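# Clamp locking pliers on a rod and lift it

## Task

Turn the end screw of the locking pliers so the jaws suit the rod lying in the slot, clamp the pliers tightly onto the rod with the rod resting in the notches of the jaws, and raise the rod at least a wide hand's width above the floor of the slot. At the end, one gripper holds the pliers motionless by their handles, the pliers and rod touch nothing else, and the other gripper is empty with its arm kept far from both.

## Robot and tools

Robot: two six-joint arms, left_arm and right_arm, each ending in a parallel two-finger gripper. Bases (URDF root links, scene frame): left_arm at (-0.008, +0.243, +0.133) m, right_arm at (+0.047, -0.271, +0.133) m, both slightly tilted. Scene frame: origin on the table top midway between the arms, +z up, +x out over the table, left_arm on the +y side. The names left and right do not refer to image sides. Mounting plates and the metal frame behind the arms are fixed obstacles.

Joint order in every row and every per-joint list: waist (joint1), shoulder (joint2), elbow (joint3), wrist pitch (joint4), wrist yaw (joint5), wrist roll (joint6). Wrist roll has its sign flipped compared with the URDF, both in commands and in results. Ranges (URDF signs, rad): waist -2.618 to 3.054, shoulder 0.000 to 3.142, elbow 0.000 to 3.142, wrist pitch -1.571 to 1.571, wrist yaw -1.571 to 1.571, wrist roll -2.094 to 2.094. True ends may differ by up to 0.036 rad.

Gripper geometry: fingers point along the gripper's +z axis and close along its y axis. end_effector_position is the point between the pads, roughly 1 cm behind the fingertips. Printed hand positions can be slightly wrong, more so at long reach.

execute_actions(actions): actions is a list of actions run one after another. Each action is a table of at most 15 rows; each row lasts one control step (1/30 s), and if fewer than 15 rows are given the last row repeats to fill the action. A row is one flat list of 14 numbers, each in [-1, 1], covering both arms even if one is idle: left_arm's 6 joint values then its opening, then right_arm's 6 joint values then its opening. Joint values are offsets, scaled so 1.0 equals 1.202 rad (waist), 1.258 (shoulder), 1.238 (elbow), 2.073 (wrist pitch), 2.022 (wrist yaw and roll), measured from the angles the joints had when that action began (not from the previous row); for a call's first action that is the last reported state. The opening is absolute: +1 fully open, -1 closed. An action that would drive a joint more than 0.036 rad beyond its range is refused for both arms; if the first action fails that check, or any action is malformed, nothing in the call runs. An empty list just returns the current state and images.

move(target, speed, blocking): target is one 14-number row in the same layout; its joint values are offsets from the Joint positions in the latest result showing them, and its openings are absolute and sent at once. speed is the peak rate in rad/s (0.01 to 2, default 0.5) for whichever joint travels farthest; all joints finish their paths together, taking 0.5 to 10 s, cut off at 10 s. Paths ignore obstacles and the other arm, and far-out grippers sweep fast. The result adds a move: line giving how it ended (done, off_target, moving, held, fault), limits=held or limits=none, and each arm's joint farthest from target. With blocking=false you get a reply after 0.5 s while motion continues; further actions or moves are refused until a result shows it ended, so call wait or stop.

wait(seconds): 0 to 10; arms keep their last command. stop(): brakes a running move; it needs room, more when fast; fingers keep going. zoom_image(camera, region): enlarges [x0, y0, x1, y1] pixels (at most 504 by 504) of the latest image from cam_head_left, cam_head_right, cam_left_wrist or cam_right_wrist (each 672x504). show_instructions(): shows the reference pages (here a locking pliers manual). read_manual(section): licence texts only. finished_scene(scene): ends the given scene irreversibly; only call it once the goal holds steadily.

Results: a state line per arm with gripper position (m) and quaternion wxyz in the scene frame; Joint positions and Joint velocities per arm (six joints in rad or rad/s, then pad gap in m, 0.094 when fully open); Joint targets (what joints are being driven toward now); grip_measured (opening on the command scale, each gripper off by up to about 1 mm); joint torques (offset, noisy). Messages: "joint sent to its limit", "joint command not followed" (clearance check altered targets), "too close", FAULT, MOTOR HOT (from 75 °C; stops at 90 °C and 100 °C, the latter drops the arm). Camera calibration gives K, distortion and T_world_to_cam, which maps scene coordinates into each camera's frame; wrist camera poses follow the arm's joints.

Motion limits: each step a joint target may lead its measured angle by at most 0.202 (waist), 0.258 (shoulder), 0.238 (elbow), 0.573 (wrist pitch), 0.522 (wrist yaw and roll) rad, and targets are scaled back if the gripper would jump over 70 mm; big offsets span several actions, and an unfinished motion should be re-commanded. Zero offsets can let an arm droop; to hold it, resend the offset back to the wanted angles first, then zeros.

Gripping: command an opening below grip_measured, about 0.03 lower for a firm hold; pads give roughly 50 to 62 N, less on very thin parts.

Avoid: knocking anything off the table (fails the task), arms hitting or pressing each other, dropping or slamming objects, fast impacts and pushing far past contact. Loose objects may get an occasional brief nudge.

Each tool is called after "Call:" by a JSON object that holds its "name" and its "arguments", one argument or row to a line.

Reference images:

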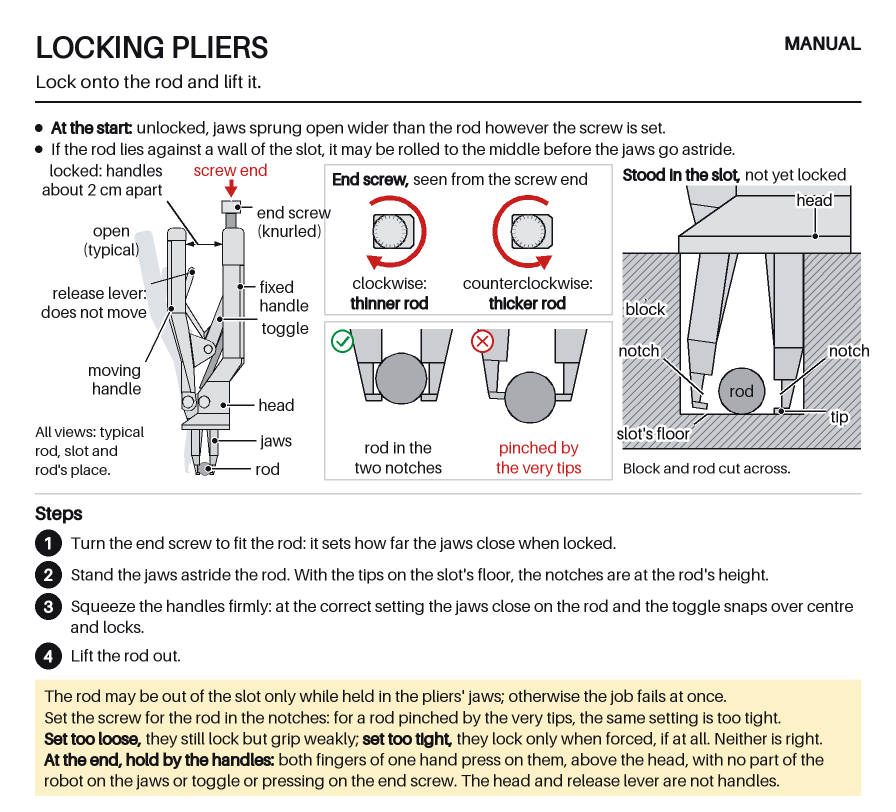

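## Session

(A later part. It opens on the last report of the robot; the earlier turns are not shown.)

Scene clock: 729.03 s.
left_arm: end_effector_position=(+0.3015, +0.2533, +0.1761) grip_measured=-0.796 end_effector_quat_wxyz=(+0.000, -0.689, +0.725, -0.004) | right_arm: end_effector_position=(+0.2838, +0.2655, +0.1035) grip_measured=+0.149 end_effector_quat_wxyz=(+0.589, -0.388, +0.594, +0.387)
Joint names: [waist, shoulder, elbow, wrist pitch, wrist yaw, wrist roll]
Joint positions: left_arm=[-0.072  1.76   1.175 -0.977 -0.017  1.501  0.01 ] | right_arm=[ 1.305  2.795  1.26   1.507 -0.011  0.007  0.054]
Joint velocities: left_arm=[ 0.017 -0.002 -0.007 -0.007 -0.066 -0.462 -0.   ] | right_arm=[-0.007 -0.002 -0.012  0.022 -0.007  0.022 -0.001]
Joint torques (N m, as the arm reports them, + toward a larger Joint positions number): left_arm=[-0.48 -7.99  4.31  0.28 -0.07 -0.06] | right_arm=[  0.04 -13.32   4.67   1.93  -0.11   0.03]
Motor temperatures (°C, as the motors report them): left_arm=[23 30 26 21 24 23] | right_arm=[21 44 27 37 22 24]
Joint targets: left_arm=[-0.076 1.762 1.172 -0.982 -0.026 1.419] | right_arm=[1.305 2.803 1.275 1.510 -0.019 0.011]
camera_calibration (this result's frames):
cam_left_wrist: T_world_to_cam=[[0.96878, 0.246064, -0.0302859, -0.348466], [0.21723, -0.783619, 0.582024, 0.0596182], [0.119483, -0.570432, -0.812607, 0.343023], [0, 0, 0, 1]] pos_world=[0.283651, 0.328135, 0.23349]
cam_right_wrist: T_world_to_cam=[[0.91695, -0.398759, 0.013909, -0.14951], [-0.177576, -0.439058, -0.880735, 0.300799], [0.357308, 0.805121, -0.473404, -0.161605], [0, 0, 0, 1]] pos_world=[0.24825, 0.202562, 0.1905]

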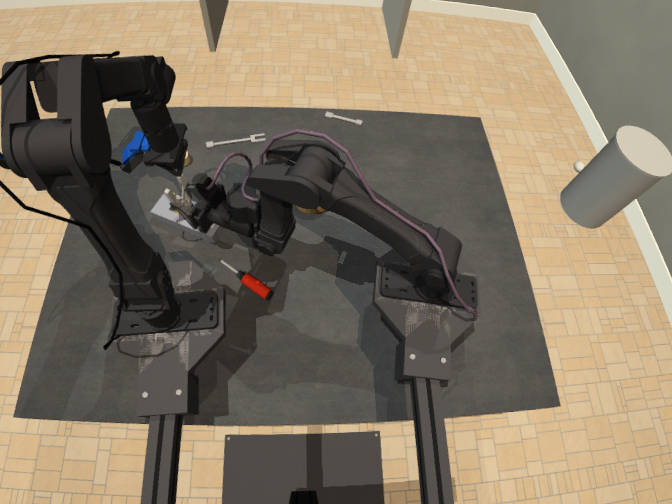

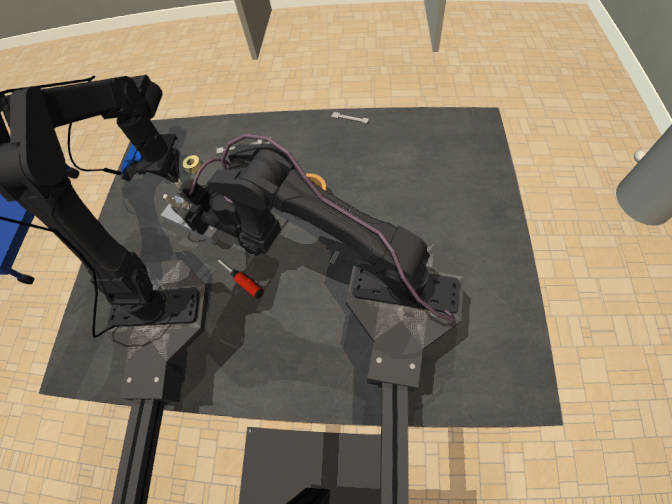

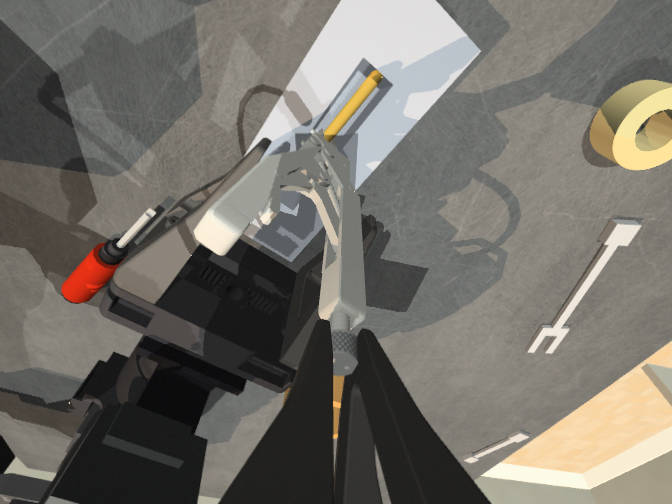

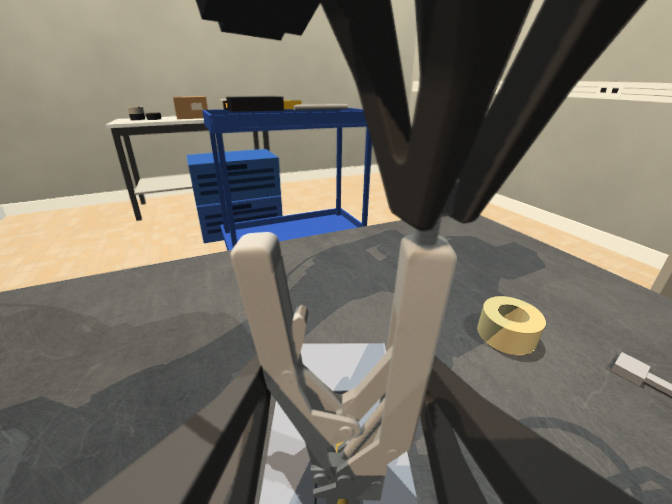

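Call:
{"name": "execute_actions", "arguments": {
  "actions": [
    [[-0.003,0.002,-0.002,-0.002,-0.003,-0.038,-0.805, 0,0.006,0.012,0.001,0.003,0.004,0.14],[-0.003,0.002,-0.002,-0.002,-0.003,-0.038,-0.805, 0,0.006,0.012,0.001,0.004,0.004,0.13],[-0.003,0.002,-0.002,-0.002,-0.003,-0.038,-0.805, 0,0.006,0.012,0.001,0.005,0.004,0.12],[-0.003,0.002,-0.002,-0.002,-0.003,-0.038,-0.805, 0,0.006,0.012,0.001,0.006,0.004,0.11],[-0.003,0.002,-0.002,-0.002,-0.003,-0.038,-0.805, 0,0.006,0.012,0.001,0.007,0.004,0.10],[-0.003,0.002,-0.002,-0.002,-0.003,-0.038,-0.805, 0,0.006,0.012,0.001,0.008,0.004,0.09],[-0.003,0.002,-0.002,-0.002,-0.003,-0.038,-0.805, 0,0.006,0.012,0.001,0.009,0.004,0.08],[-0.003,0.002,-0.002,-0.002,-0.003,-0.038,-0.805, 0,0.006,0.012,0.001,0.010,0.004,0.07],[-0.003,0.002,-0.002,-0.002,-0.003,-0.038,-0.805, 0,0.006,0.012,0.001,0.011,0.004,0.06],[-0.003,0.002,-0.002,-0.002,-0.003,-0.038,-0.805, 0,0.006,0.012,0.001,0.012,0.004,0.05]]
  ]
}}

Scene clock: 744.50 s.
left_arm: end_effector_position=(+0.3007, +0.2535, +0.1761) grip_measured=-0.796 end_effector_quat_wxyz=(-0.000, -0.662, +0.749, -0.003) | right_arm: end_effector_position=(+0.2848, +0.2650, +0.1035) grip_measured=+0.061 end_effector_quat_wxyz=(+0.589, -0.385, +0.596, +0.386)
Joint names: [waist, shoulder, elbow, wrist pitch, wrist yaw, wrist roll]
Joint positions: left_arm=[-0.072  1.76   1.175 -0.98  -0.018  1.429  0.01 ] | right_arm=[ 1.305  2.795  1.26   1.507 -0.004  0.003  0.05 ]
Joint velocities: left_arm=[ 0.002 -0.012  0.007  0.007 -0.022 -0.022  0.001] | right_arm=[-0.002 -0.007 -0.017 -0.007 -0.007 -0.022 -0.001]
Joint torques (N m, as the arm reports them, + toward a larger Joint positions number): left_arm=[-0.48 -7.98  4.3   0.32 -0.03 -0.02] | right_arm=[  0.12 -13.32   4.73   1.93   0.22   0.12]
Motor temperatures (°C, as the motors report them): left_arm=[23 30 26 21 24 23] | right_arm=[21 45 27 38 22 24]
Joint targets: left_arm=[-0.076 1.762 1.172 -0.981 -0.023 1.424] | right_arm=[1.305 2.803 1.275 1.509 0.013 0.015]
camera_calibration (this result's frames):
cam_left_wrist: T_world_to_cam=[[0.983849, 0.175985, -0.032725, -0.334098], [0.162027, -0.797828, 0.580704, 0.0803142], [0.0760866, -0.576627, -0.813457, 0.35795], [0, 0, 0, 1]] pos_world=[0.288453, 0.329277, 0.233604]
cam_right_wrist: T_world_to_cam=[[0.91453, -0.404391, 0.0101398, -0.148025], [-0.183323, -0.436669, -0.880746, 0.301779], [0.360594, 0.80361, -0.473481, -0.162142], [0, 0, 0, 1]] pos_world=[0.249164, 0.202216, 0.19052]

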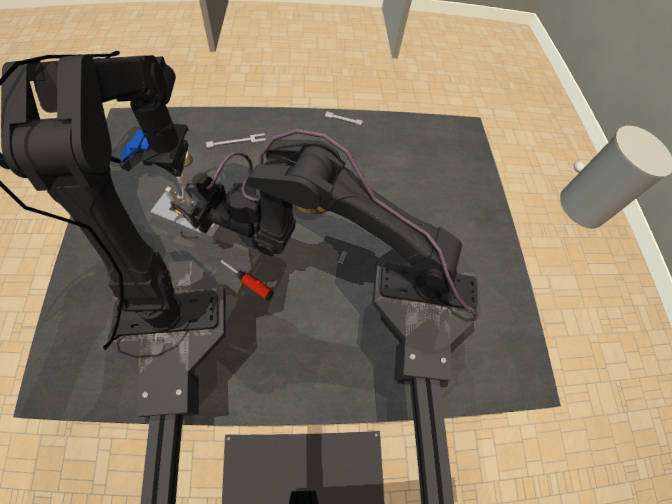

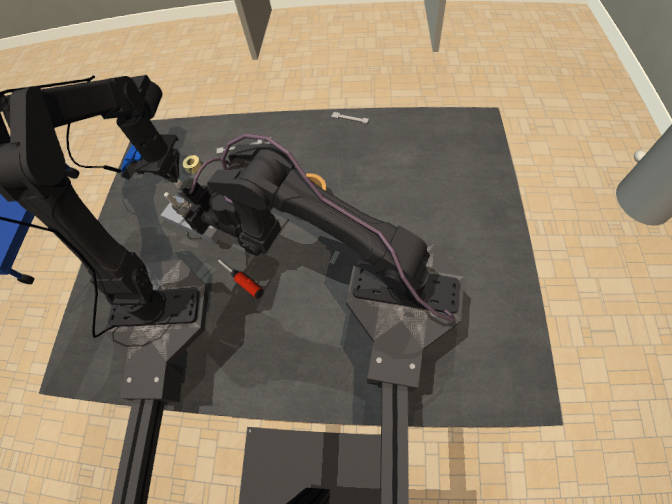

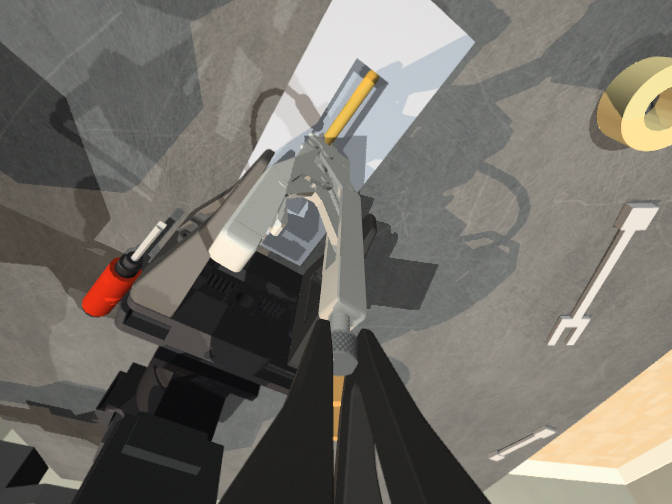

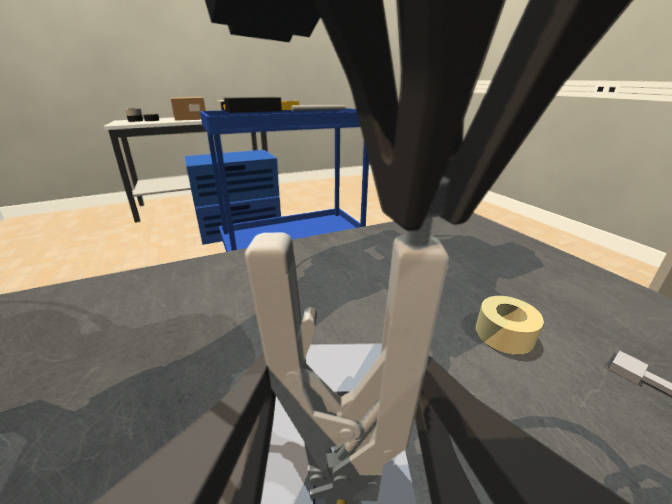

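Call:
{"name": "execute_actions", "arguments": {
  "actions": [
    [[-0.003,0.002,-0.002,0,-0.002,0,-0.805, 0,0.006,0.012,0.001,0.010,0.005,0.04],[-0.003,0.002,-0.002,0,-0.002,0,-0.805, 0,0.006,0.012,0.001,0.011,0.005,0.03],[-0.003,0.002,-0.002,0,-0.002,0,-0.805, 0,0.006,0.012,0.001,0.012,0.005,0.025]]
  ]
}}

Scene clock: 748.30 s.
left_arm: end_effector_position=(+0.3004, +0.2536, +0.1761) grip_measured=-0.796 end_effector_quat_wxyz=(-0.001, -0.662, +0.749, -0.002) | right_arm: end_effector_position=(+0.2852, +0.2648, +0.1035) grip_measured=+0.035 end_effector_quat_wxyz=(+0.589, -0.383, +0.598, +0.387)
Joint names: [waist, shoulder, elbow, wrist pitch, wrist yaw, wrist roll]
Joint positions: left_arm=[-0.072  1.76   1.175 -0.981 -0.019  1.429  0.01 ] | right_arm=[ 1.305  2.795  1.26   1.507 -0.002 -0.001  0.049]
Joint velocities: left_arm=[-0.002  0.012  0.007 -0.022 -0.022 -0.051  0.001] | right_arm=[-0.012 -0.007 -0.002 -0.037 -0.022  0.022  0.   ]
Joint torques (N m, as the arm reports them, + toward a larger Joint positions number): left_arm=[-0.47 -7.97  4.29  0.34 -0.01  0.02] | right_arm=[  0.1  -13.32   4.76   1.93   0.25   0.15]
Motor temperatures (°C, as the motors report them): left_arm=[23 30 26 21 24 23] | right_arm=[21 45 27 38 22 24]
Joint targets: left_arm=[-0.076 1.762 1.172 -0.980 -0.022 1.429] | right_arm=[1.305 2.803 1.275 1.509 0.020 0.013]
camera_calibration (this result's frames):
cam_left_wrist: T_world_to_cam=[[0.983814, 0.175986, -0.0337338, -0.333651], [0.162679, -0.798263, 0.579924, 0.0805168], [0.0751304, -0.576026, -0.813972, 0.358271], [0, 0, 0, 1]] pos_world=[0.288235, 0.329365, 0.233674]
cam_right_wrist: T_world_to_cam=[[0.913466, -0.406877, 0.00558228, -0.147067], [-0.188179, -0.434559, -0.880765, 0.302598], [0.360789, 0.803498, -0.473521, -0.162168], [0, 0, 0, 1]] pos_world=[0.249792, 0.20196, 0.190549]

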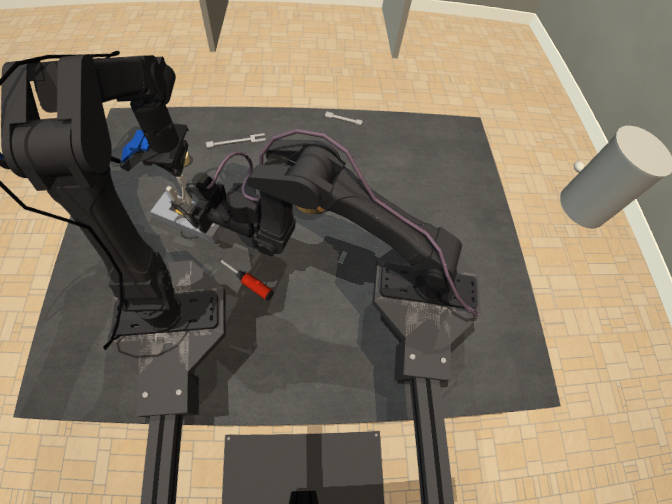

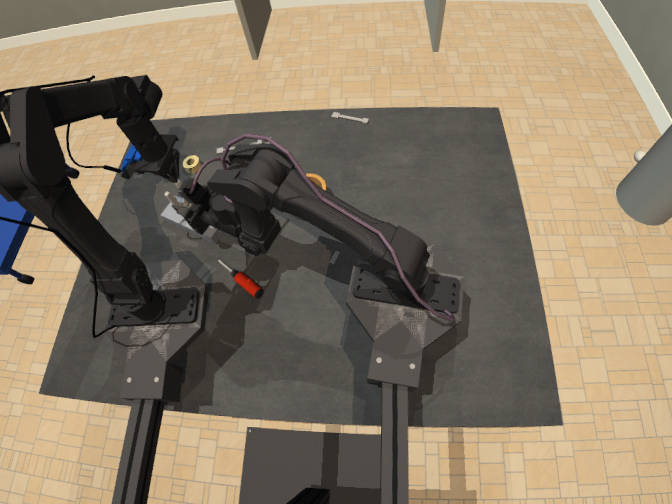

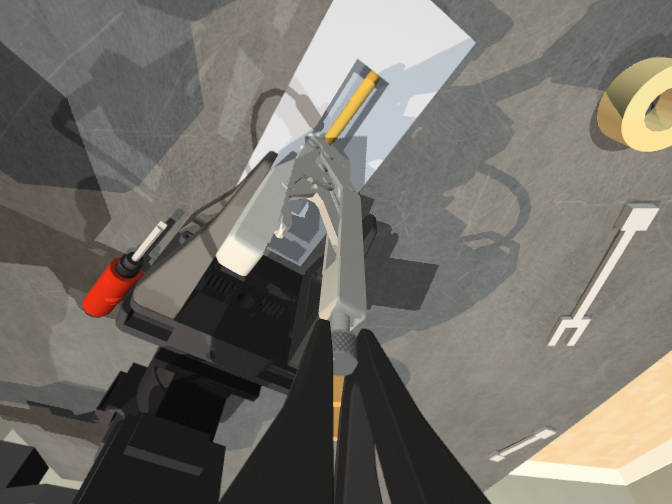

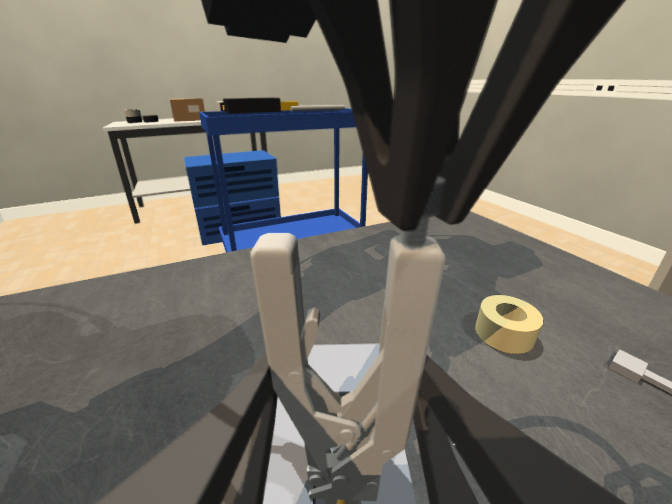

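Call:
{"name": "execute_actions", "arguments": {
  "actions": [
    [[-0.003,0.002,-0.002,0,-0.002,0,-0.805, 0,0.006,0.012,0.001,0.004,0.005,0.05],[-0.003,0.002,-0.002,0,-0.002,0,-0.805, 0,0.006,0.012,0.001,-0.002,0.005,0.075],[-0.003,0.002,-0.002,0,-0.002,0,-0.805, 0,0.006,0.012,0.001,-0.006,0.005,0.10],[-0.003,0.002,-0.002,0,-0.002,0,-0.805, 0,0.006,0.012,0.001,-0.010,0.005,0.125],[-0.003,0.002,-0.002,0,-0.002,-0.01,-0.805, 0,0.006,0.012,0.001,-0.012,0.005,0.15],[-0.003,0.002,-0.002,0,-0.002,-0.03,-0.805, 0,0.006,0.012,0.001,-0.012,0.005,0.15],[-0.003,0.002,-0.002,0,-0.002,-0.05,-0.805, 0,0.006,0.012,0.001,-0.012,0.005,0.15],[-0.003,0.002,-0.002,0,-0.002,-0.07,-0.805, 0,0.006,0.012,0.001,-0.012,0.005,0.15],[-0.003,0.002,-0.002,0,-0.002,-0.09,-0.805, 0,0.006,0.012,0.001,-0.012,0.005,0.15],[-0.003,0.002,-0.002,0,-0.002,-0.108,-0.805, 0,0.006,0.012,0.001,-0.012,0.005,0.15],[-0.003,0.002,-0.002,0,-0.002,-0.12,-0.805, 0,0.006,0.012,0.001,-0.012,0.005,0.15],[-0.003,0.002,-0.002,0,-0.002,-0.128,-0.805, 0,0.006,0.012,0.001,-0.012,0.005,0.15]]
  ]
}}

Scene clock: 760.17 s.
left_arm: end_effector_position=(+0.3018, +0.2530, +0.1761) grip_measured=-0.796 end_effector_quat_wxyz=(+0.001, -0.588, +0.809, -0.005) | right_arm: end_effector_position=(+0.2840, +0.2654, +0.1035) grip_measured=+0.149 end_effector_quat_wxyz=(+0.589, -0.388, +0.594, +0.387)
Joint names: [waist, shoulder, elbow, wrist pitch, wrist yaw, wrist roll]
Joint positions: left_arm=[-0.072  1.76   1.175 -0.975 -0.015  1.238  0.01 ] | right_arm=[ 1.305  2.795  1.26   1.507 -0.009  0.007  0.054]
Joint velocities: left_arm=[-0.007 -0.017 -0.002 -0.007  0.007 -0.344  0.   ] | right_arm=[-0.007  0.007 -0.007  0.037  0.081  0.051  0.   ]
Joint torques (N m, as the arm reports them, + toward a larger Joint positions number): left_arm=[-0.48 -7.99  4.3   0.29 -0.05 -0.09] | right_arm=[  0.12 -13.33   4.71   1.93  -0.19   0.  ]
Motor temperatures (°C, as the motors report them): left_arm=[23 30 26 21 24 23] | right_arm=[21 45 27 38 22 24]
Joint targets: left_arm=[-0.076 1.762 1.172 -0.981 -0.023 1.171] | right_arm=[1.305 2.803 1.275 1.510 -0.026 0.009]
camera_calibration (this result's frames):
cam_left_wrist: T_world_to_cam=[[0.999521, -0.0148409, -0.0271657, -0.292574], [0.00376165, -0.812844, 0.582469, 0.13102], [-0.0307259, -0.582292, -0.812399, 0.391094], [0, 0, 0, 1]] pos_world=[0.303957, 0.329888, 0.233461]
cam_right_wrist: T_world_to_cam=[[0.916337, -0.400152, 0.0143017, -0.149278], [-0.177933, -0.438939, -0.880723, 0.300862], [0.358701, 0.804494, -0.473416, -0.161836], [0, 0, 0, 1]] pos_world=[0.248373, 0.202522, 0.190495]

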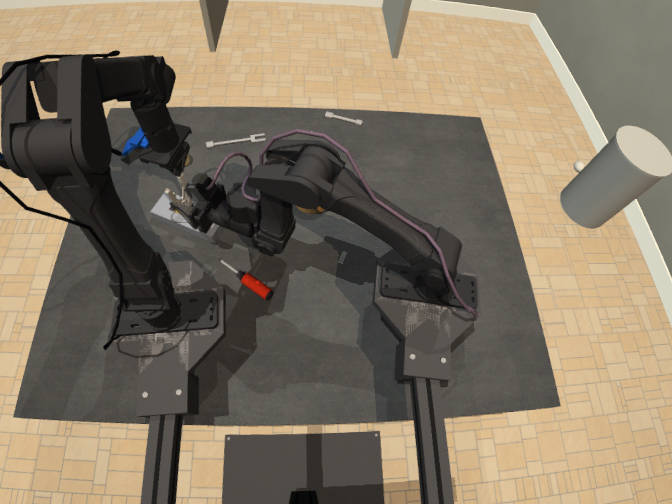

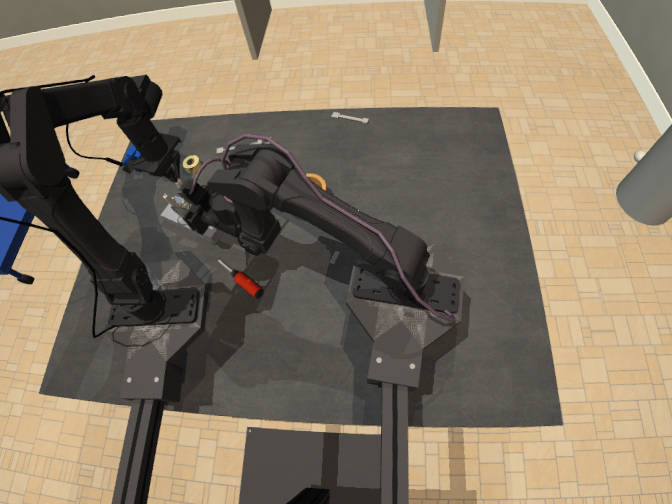

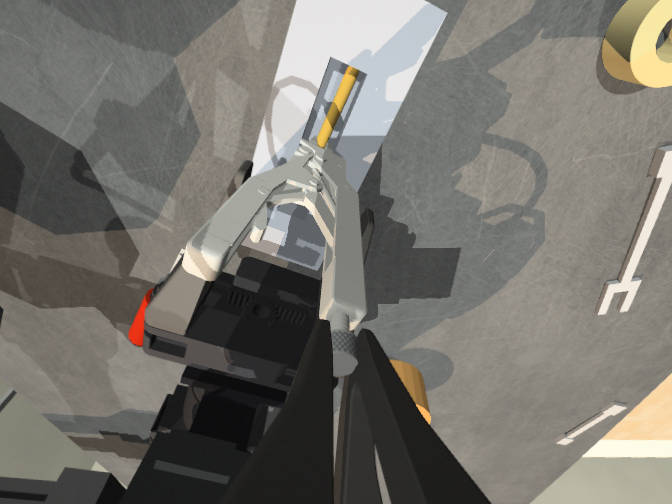

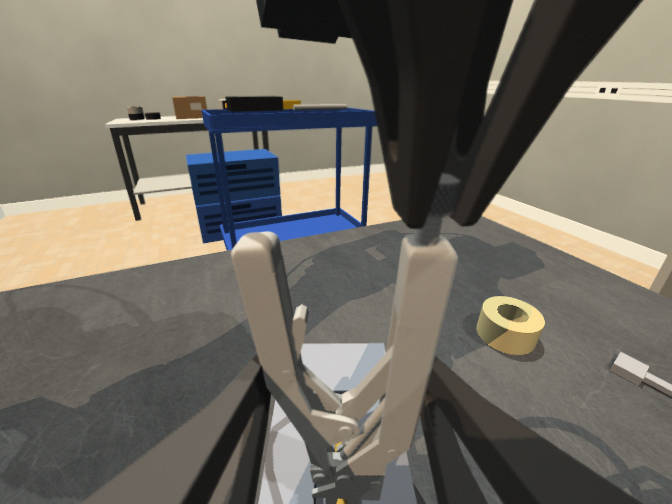

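Call:
{"name": "execute_actions", "arguments": {
  "actions": [
    [[-0.003,0.002,-0.002,-0.004,-0.005,-0.031,-0.805, 0,0.006,0.012,0.001,-0.004,0.004,0.14],[-0.003,0.002,-0.002,-0.004,-0.005,-0.031,-0.805, 0,0.006,0.012,0.001,-0.002,0.004,0.13],[-0.003,0.002,-0.002,-0.004,-0.005,-0.031,-0.805, 0,0.006,0.012,0.001,0,0.004,0.12],[-0.003,0.002,-0.002,-0.004,-0.005,-0.031,-0.805, 0,0.006,0.012,0.001,0.002,0.004,0.11],[-0.003,0.002,-0.002,-0.004,-0.005,-0.031,-0.805, 0,0.006,0.012,0.001,0.004,0.004,0.10],[-0.003,0.002,-0.002,-0.004,-0.005,-0.031,-0.805, 0,0.006,0.012,0.001,0.005,0.004,0.09],[-0.003,0.002,-0.002,-0.004,-0.005,-0.031,-0.805, 0,0.006,0.012,0.001,0.006,0.004,0.08],[-0.003,0.002,-0.002,-0.004,-0.005,-0.031,-0.805, 0,0.006,0.012,0.001,0.007,0.004,0.07],[-0.003,0.002,-0.002,-0.004,-0.005,-0.031,-0.805, 0,0.006,0.012,0.001,0.008,0.004,0.06],[-0.003,0.002,-0.002,-0.004,-0.005,-0.031,-0.805, 0,0.006,0.012,0.001,0.009,0.004,0.05]]
  ]
}}

Scene clock: 770.13 s.
left_arm: end_effector_position=(+0.3005, +0.2535, +0.1761) grip_measured=-0.796 end_effector_quat_wxyz=(-0.000, -0.564, +0.825, -0.002) | right_arm: end_effector_position=(+0.2845, +0.2652, +0.1035) grip_measured=+0.062 end_effector_quat_wxyz=(+0.589, -0.387, +0.595, +0.386)
Joint names: [waist, shoulder, elbow, wrist pitch, wrist yaw, wrist roll]
Joint positions: left_arm=[-0.072  1.76   1.175 -0.98  -0.018  1.181  0.01 ] | right_arm=[ 1.305  2.795  1.26   1.507 -0.006  0.007  0.05 ]
Joint velocities: left_arm=[-0.002  0.007 -0.012 -0.066 -0.081 -0.022  0.   ] | right_arm=[ 0.002  0.002 -0.012 -0.066 -0.022  0.066  0.   ]
Joint torques (N m, as the arm reports them, + toward a larger Joint positions number): left_arm=[-0.48 -7.98  4.29  0.3  -0.05 -0.04] | right_arm=[  0.08 -13.28   4.75   1.92   0.18   0.07]
Motor temperatures (°C, as the motors report them): left_arm=[23 30 26 21 24 23] | right_arm=[21 45 27 38 22 24]
Joint targets: left_arm=[-0.076 1.762 1.172 -0.983 -0.025 1.175] | right_arm=[1.305 2.803 1.275 1.509 0.009 0.016]
camera_calibration (this result's frames):
cam_left_wrist: T_world_to_cam=[[0.996935, -0.0712227, -0.0323749, -0.275241], [-0.0392996, -0.81371, 0.579941, 0.145057], [-0.0676487, -0.576891, -0.814015, 0.401359], [0, 0, 0, 1]] pos_world=[0.307249, 0.329971, 0.233677]
cam_right_wrist: T_world_to_cam=[[0.915265, -0.402597, 0.0143215, -0.148803], [-0.179098, -0.438492, -0.880709, 0.301063], [0.360851, 0.803518, -0.47344, -0.162191], [0, 0, 0, 1]] pos_world=[0.248641, 0.202429, 0.190492]

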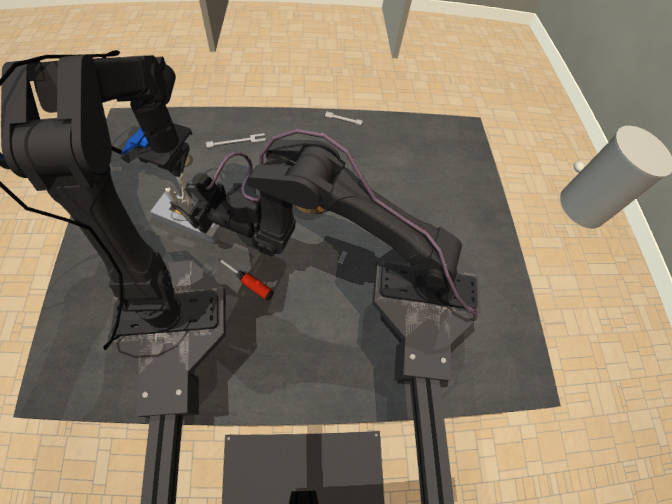

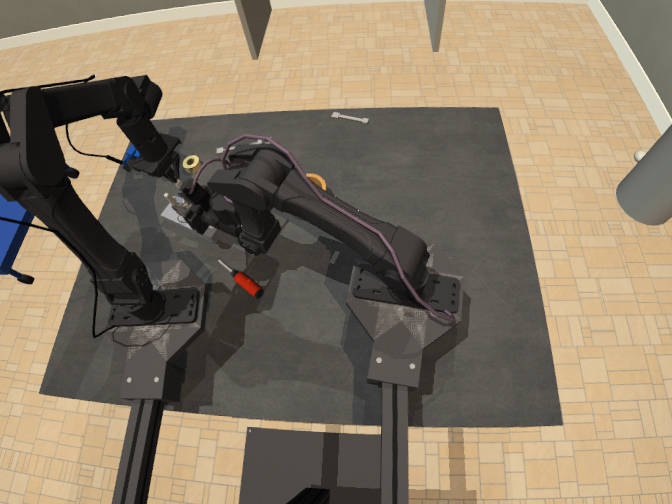

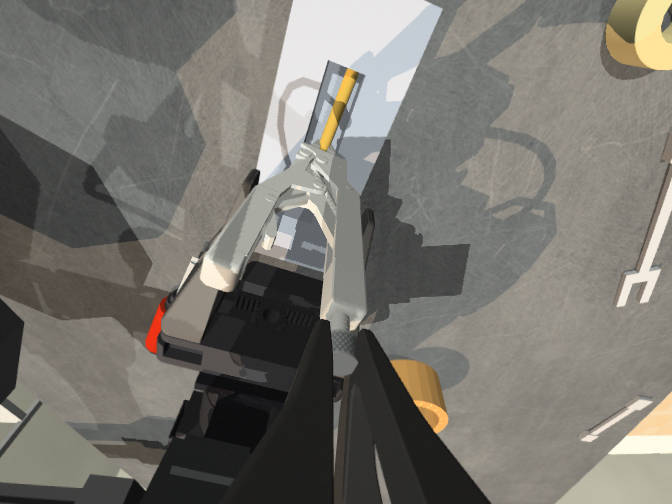

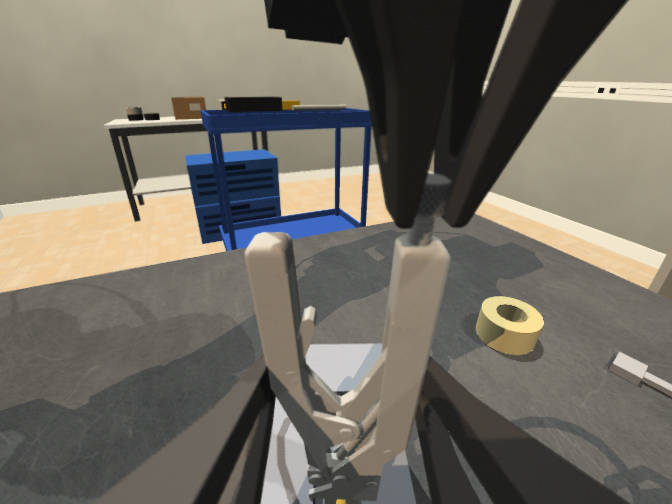

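Call:
{"name": "execute_actions", "arguments": {
  "actions": [
    [[-0.003,0.002,-0.002,-0.001,-0.002,0,-0.805, 0,0.006,0.012,0.001,0.009,0.004,0.04],[-0.003,0.002,-0.002,-0.001,-0.002,0,-0.805, 0,0.006,0.012,0.001,0.010,0.004,0.033],[-0.003,0.002,-0.002,-0.001,-0.002,0,-0.805, 0,0.006,0.012,0.001,0.011,0.004,0.026],[-0.003,0.002,-0.002,-0.001,-0.002,0,-0.805, 0,0.006,0.012,0.001,0.012,0.004,0.019],[-0.003,0.002,-0.002,-0.001,-0.002,0,-0.805, 0,0.006,0.012,0.001,0.013,0.004,0.012],[-0.003,0.002,-0.002,-0.001,-0.002,0,-0.805, 0,0.006,0.012,0.001,0.013,0.004,0.005],[-0.003,0.002,-0.002,-0.001,-0.002,0,-0.805, 0,0.006,0.012,0.001,0.013,0.004,-0.002],[-0.003,0.002,-0.002,-0.001,-0.002,0,-0.805, 0,0.006,0.012,0.001,0.013,0.004,-0.01]]
  ]
}}

Scene clock: 777.10 s.
left_arm: end_effector_position=(+0.2995, +0.2540, +0.1761) grip_measured=-0.796 end_effector_quat_wxyz=(-0.001, -0.564, +0.825, -0.000) | right_arm: end_effector_position=(+0.2858, +0.2646, +0.1036) grip_measured=-0.006 end_effector_quat_wxyz=(+0.590, -0.382, +0.598, +0.385)
Joint names: [waist, shoulder, elbow, wrist pitch, wrist yaw, wrist roll]
Joint positions: left_arm=[-0.072  1.76   1.175 -0.984 -0.021  1.181  0.01 ] | right_arm=[1.305 2.795 1.26  1.508 0.002 0.001 0.047]
Joint velocities: left_arm=[-0.002 -0.002  0.012  0.051  0.007 -0.022 -0.001] | right_arm=[ 0.007 -0.012 -0.002 -0.051 -0.081  0.037 -0.001]
Joint torques (N m, as the arm reports them, + toward a larger Joint positions number): left_arm=[-0.44 -7.97  4.28  0.34  0.01  0.02] | right_arm=[  0.06 -13.32   4.7    1.92   0.21   0.14]
Motor temperatures (°C, as the motors report them): left_arm=[23 30 26 21 24 23] | right_arm=[21 45 27 38 22 24]
Joint targets: left_arm=[-0.076 1.762 1.172 -0.983 -0.023 1.181] | right_arm=[1.305 2.803 1.275 1.510 0.020 0.016]
camera_calibration (this result's frames):
cam_left_wrist: T_world_to_cam=[[0.996796, -0.0712185, -0.0364104, -0.273503], [-0.0371329, -0.815212, 0.577972, 0.145472], [-0.0708444, -0.574768, -0.815244, 0.402192], [0, 0, 0, 1]] pos_world=[0.306521, 0.330279, 0.233848]
cam_right_wrist: T_world_to_cam=[[0.911899, -0.410346, 0.00751747, -0.146583], [-0.188154, -0.434265, -0.880915, 0.302602], [0.364745, 0.801891, -0.473214, -0.162865], [0, 0, 0, 1]] pos_world=[0.250009, 0.201859, 0.190599]

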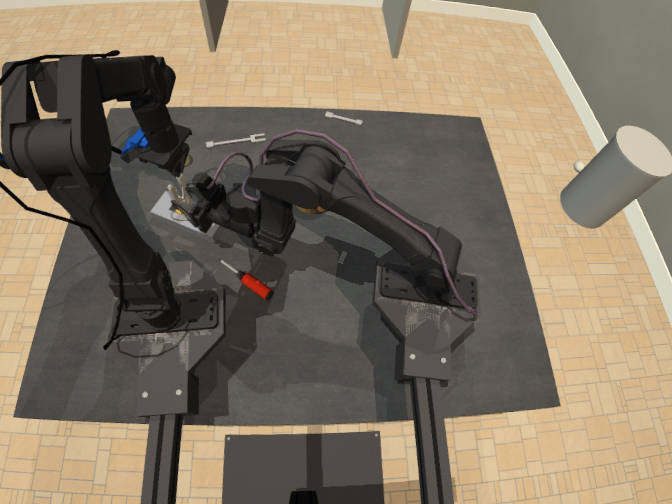

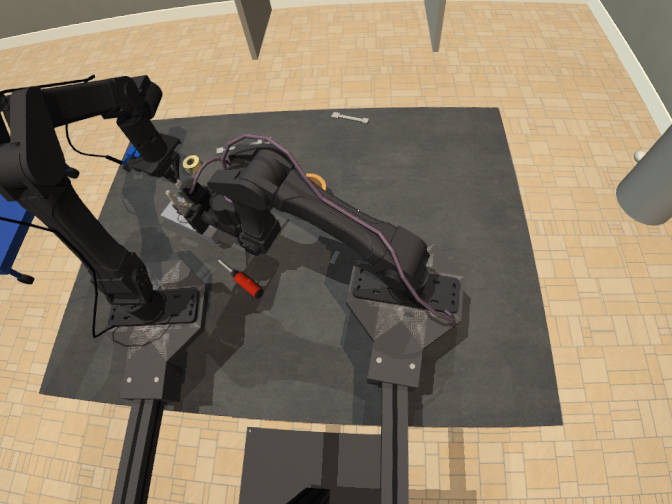

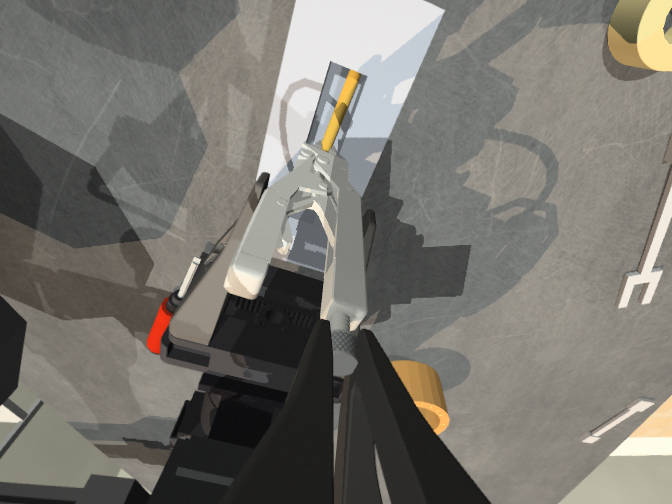

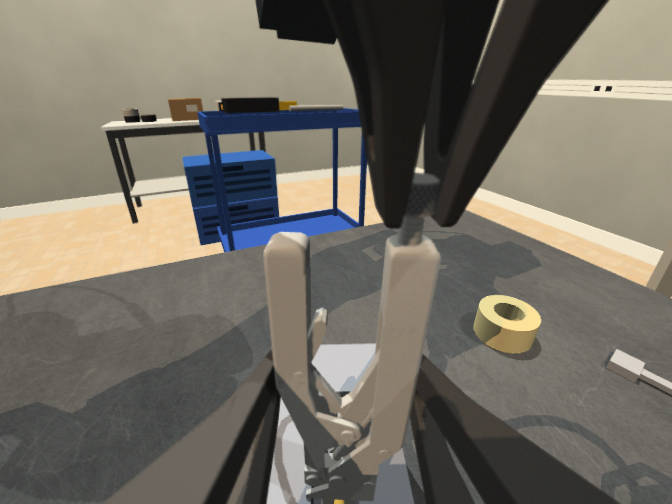

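Call:
{"name": "execute_actions", "arguments": {
  "actions": [
    [[-0.003,0.002,-0.002,0,-0.001,0,-0.805, 0,0.006,0.012,0.001,0.010,0.005,-0.02],[-0.003,0.002,-0.002,0,-0.001,0,-0.805, 0,0.006,0.012,0.001,0.011,0.005,-0.03],[-0.003,0.002,-0.002,0,-0.001,0,-0.805, 0,0.006,0.012,0.001,0.012,0.005,-0.04],[-0.003,0.002,-0.002,0,-0.001,0,-0.805, 0,0.006,0.012,0.001,0.012,0.005,-0.05],[-0.003,0.002,-0.002,0,-0.001,0,-0.805, 0,0.006,0.012,0.001,0.012,0.005,-0.06],[-0.003,0.002,-0.002,0,-0.001,0,-0.805, 0,0.006,0.012,0.001,0.012,0.005,-0.07]]
  ]
}}

Scene clock: 781.93 s.
left_arm: end_effector_position=(+0.3000, +0.2536, +0.1761) grip_measured=-0.796 end_effector_quat_wxyz=(-0.001, -0.564, +0.825, -0.002) | right_arm: end_effector_position=(+0.2867, +0.2641, +0.1036) grip_measured=-0.054 end_effector_quat_wxyz=(+0.591, -0.381, +0.599, +0.384)
Joint names: [waist, shoulder, elbow, wrist pitch, wrist yaw, wrist roll]
Joint positions: left_arm=[-0.072  1.76   1.175 -0.982 -0.019  1.181  0.01 ] | right_arm=[1.305 2.795 1.26  1.508 0.008 0.001 0.044]
Joint velocities: left_arm=[-0.017 -0.012  0.012 -0.007 -0.066  0.007  0.   ] | right_arm=[ 0.017 -0.002 -0.002 -0.066  0.007 -0.066  0.   ]
Joint torques (N m, as the arm reports them, + toward a larger Joint positions number): left_arm=[-0.48 -7.97  4.29  0.31 -0.02  0.02] | right_arm=[  0.09 -13.36   4.82   1.92   0.23   0.1 ]
Motor temperatures (°C, as the motors report them): left_arm=[23 30 26 21 24 23] | right_arm=[21 45 27 38 22 24]
Joint targets: left_arm=[-0.076 1.762 1.172 -0.984 -0.023 1.181] | right_arm=[1.305 2.803 1.275 1.510 0.026 0.011]
camera_calibration (this result's frames):
cam_left_wrist: T_world_to_cam=[[0.996868, -0.0712534, -0.0343072, -0.274394], [-0.0382245, -0.813909, 0.579734, 0.144851], [-0.069231, -0.576606, -0.814084, 0.401775], [0, 0, 0, 1]] pos_world=[0.306887, 0.33001, 0.23369]
cam_right_wrist: T_world_to_cam=[[0.909536, -0.415557, 0.00755837, -0.145554], [-0.190624, -0.433244, -0.880887, 0.30302], [0.369333, 0.799758, -0.473266, -0.163617], [0, 0, 0, 1]] pos_world=[0.250578, 0.20165, 0.190592]

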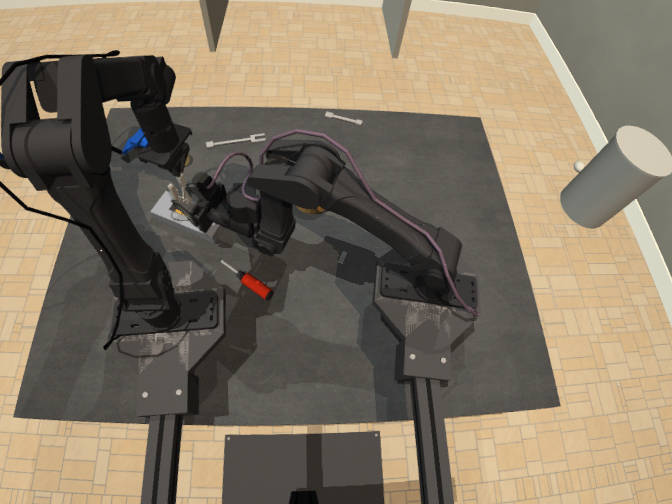

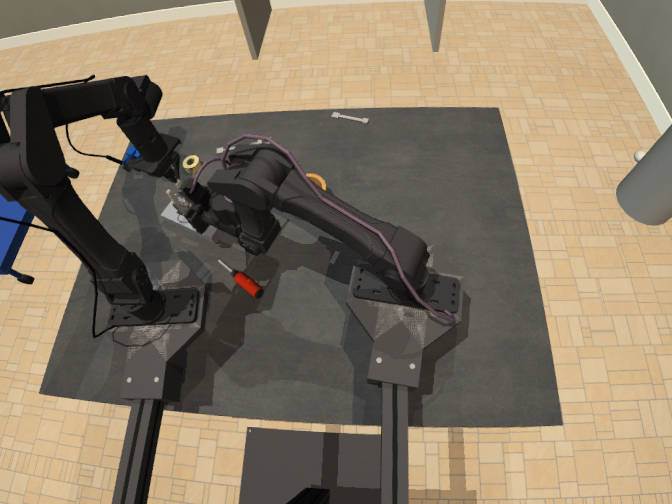

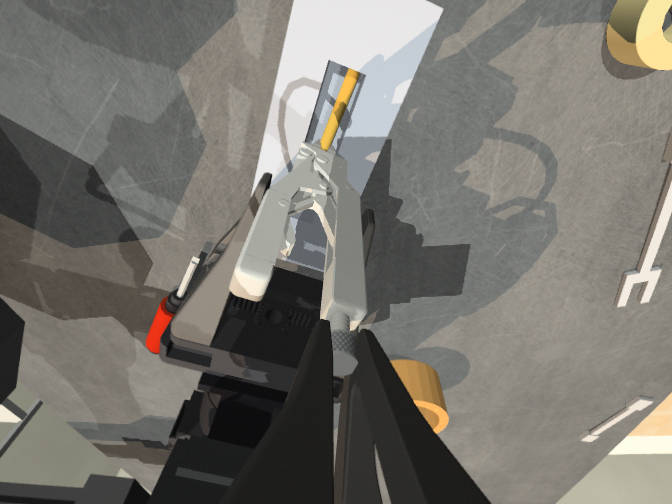

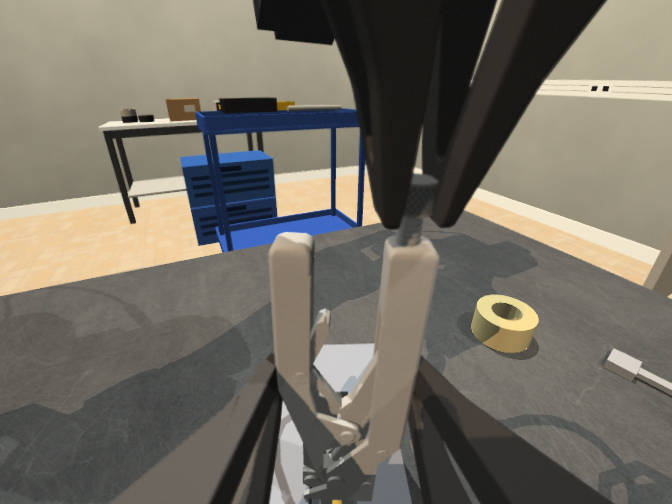

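Call:
{"name": "execute_actions", "arguments": {
  "actions": [
    [[-0.003,0.002,-0.002,0,0,0,-0.70, 0,0.006,0.012,0.001,0.004,0.003,-0.02],[-0.003,-0.005,0.008,0,0,0,-0.60, 0,0.006,0.012,0.001,0,0.003,0.03],[-0.003,-0.012,0.016,0,0,0,-0.50, 0,0.006,0.012,0.001,0,0.003,0.08],[-0.003,-0.018,0.022,-0.005,0,0,-0.45, 0,0.006,0.012,0.001,0,0.003,0.13],[-0.003,-0.021,0.029,-0.010,0,0,-0.45, 0,0.006,0.012,0.001,0,0.003,0.18],[-0.003,-0.024,0.036,-0.016,0,0,-0.45, 0,0.006,0.012,0.001,0,0.003,0.20],[-0.003,-0.027,0.044,-0.022,0,0,-0.45, 0,0.006,0.012,0.001,0,0.003,0.20],[-0.003,-0.030,0.052,-0.028,0,0,-0.45, 0,0.006,0.012,0.001,0,0.003,0.20],[-0.003,-0.033,0.060,-0.035,0,0,-0.45, 0,0.006,0.012,0.001,0,0.003,0.20],[-0.003,-0.036,0.068,-0.042,0,0,-0.45, 0,0.006,0.012,0.001,0,0.003,0.20],[-0.003,-0.038,0.074,-0.048,0,0,-0.45, 0,0.006,0.012,0.001,0,0.003,0.20],[-0.003,-0.040,0.079,-0.053,0,0,-0.45, 0,0.006,0.012,0.001,0,0.003,0.20]]
  ]
}}

Scene clock: 793.97 s.
left_arm: end_effector_position=(+0.3083, +0.2542, +0.2014) grip_measured=-0.452 end_effector_quat_wxyz=(+0.011, -0.565, +0.825, -0.010) | right_arm: end_effector_position=(+0.2867, +0.2641, +0.1036) grip_measured=+0.197 end_effector_quat_wxyz=(+0.591, -0.381, +0.599, +0.384)
Joint names: [waist, shoulder, elbow, wrist pitch, wrist yaw, wrist roll]
Joint positions: left_arm=[-0.072  1.735  1.249 -1.052 -0.018  1.181  0.026] | right_arm=[1.305 2.795 1.26  1.508 0.008 0.001 0.056]
Joint velocities: left_arm=[-0.012 -0.105  0.071 -0.095 -0.022  0.037 -0.   ] | right_arm=[ 0.007  0.002 -0.012 -0.007 -0.037  0.007  0.   ]
Joint torques (N m, as the arm reports them, + toward a larger Joint positions number): left_arm=[-0.47 -9.86  5.85  0.16  0.02  0.03] | right_arm=[  0.13 -13.3    4.73   1.93   0.01   0.07]
Motor temperatures (°C, as the motors report them): left_arm=[23 30 26 21 24 23] | right_arm=[21 45 27 38 22 24]
Joint targets: left_arm=[-0.076 1.710 1.272 -1.092 -0.019 1.181] | right_arm=[1.305 2.803 1.275 1.510 0.008 0.007]
camera_calibration (this result's frames):
cam_left_wrist: T_world_to_cam=[[0.997494, -0.0706033, -0.00461692, -0.288024], [-0.0549248, -0.813816, 0.578521, 0.136353], [-0.0446028, -0.576818, -0.815654, 0.41604], [0, 0, 0, 1]] pos_world=[0.313348, 0.33061, 0.259132]
cam_right_wrist: T_world_to_cam=[[0.909536, -0.415557, 0.00755837, -0.145554], [-0.190624, -0.433244, -0.880887, 0.30302], [0.369333, 0.799758, -0.473266, -0.163617], [0, 0, 0, 1]] pos_world=[0.250578, 0.20165, 0.190592]

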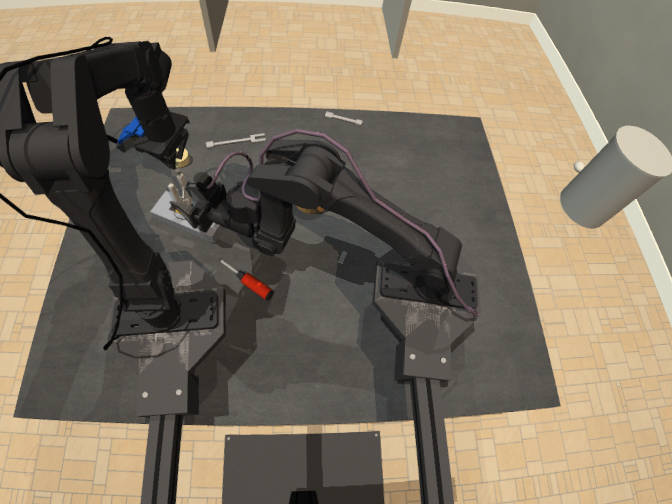

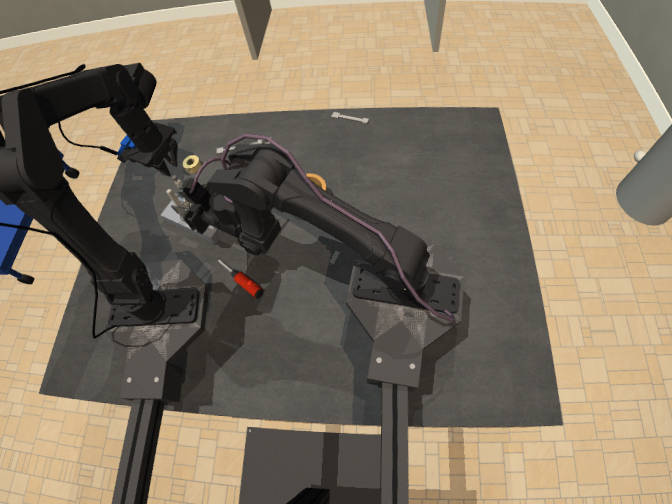

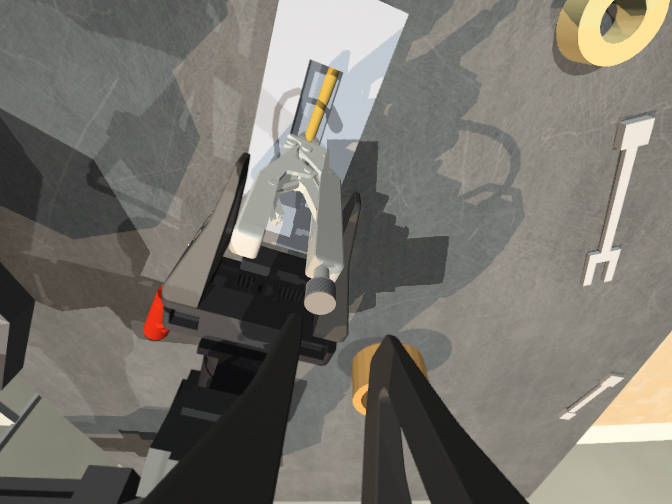

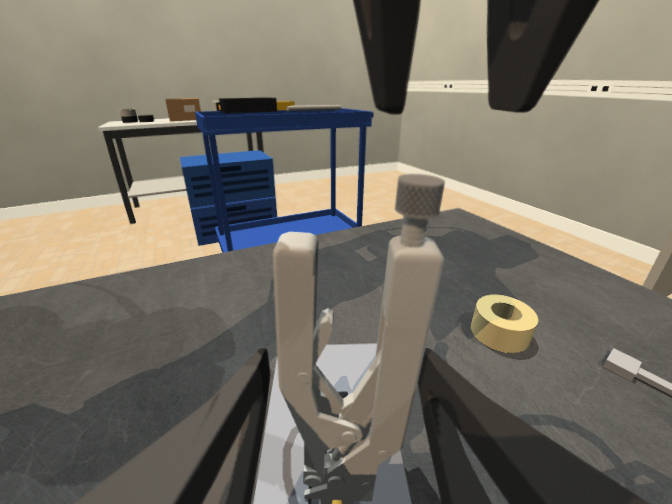

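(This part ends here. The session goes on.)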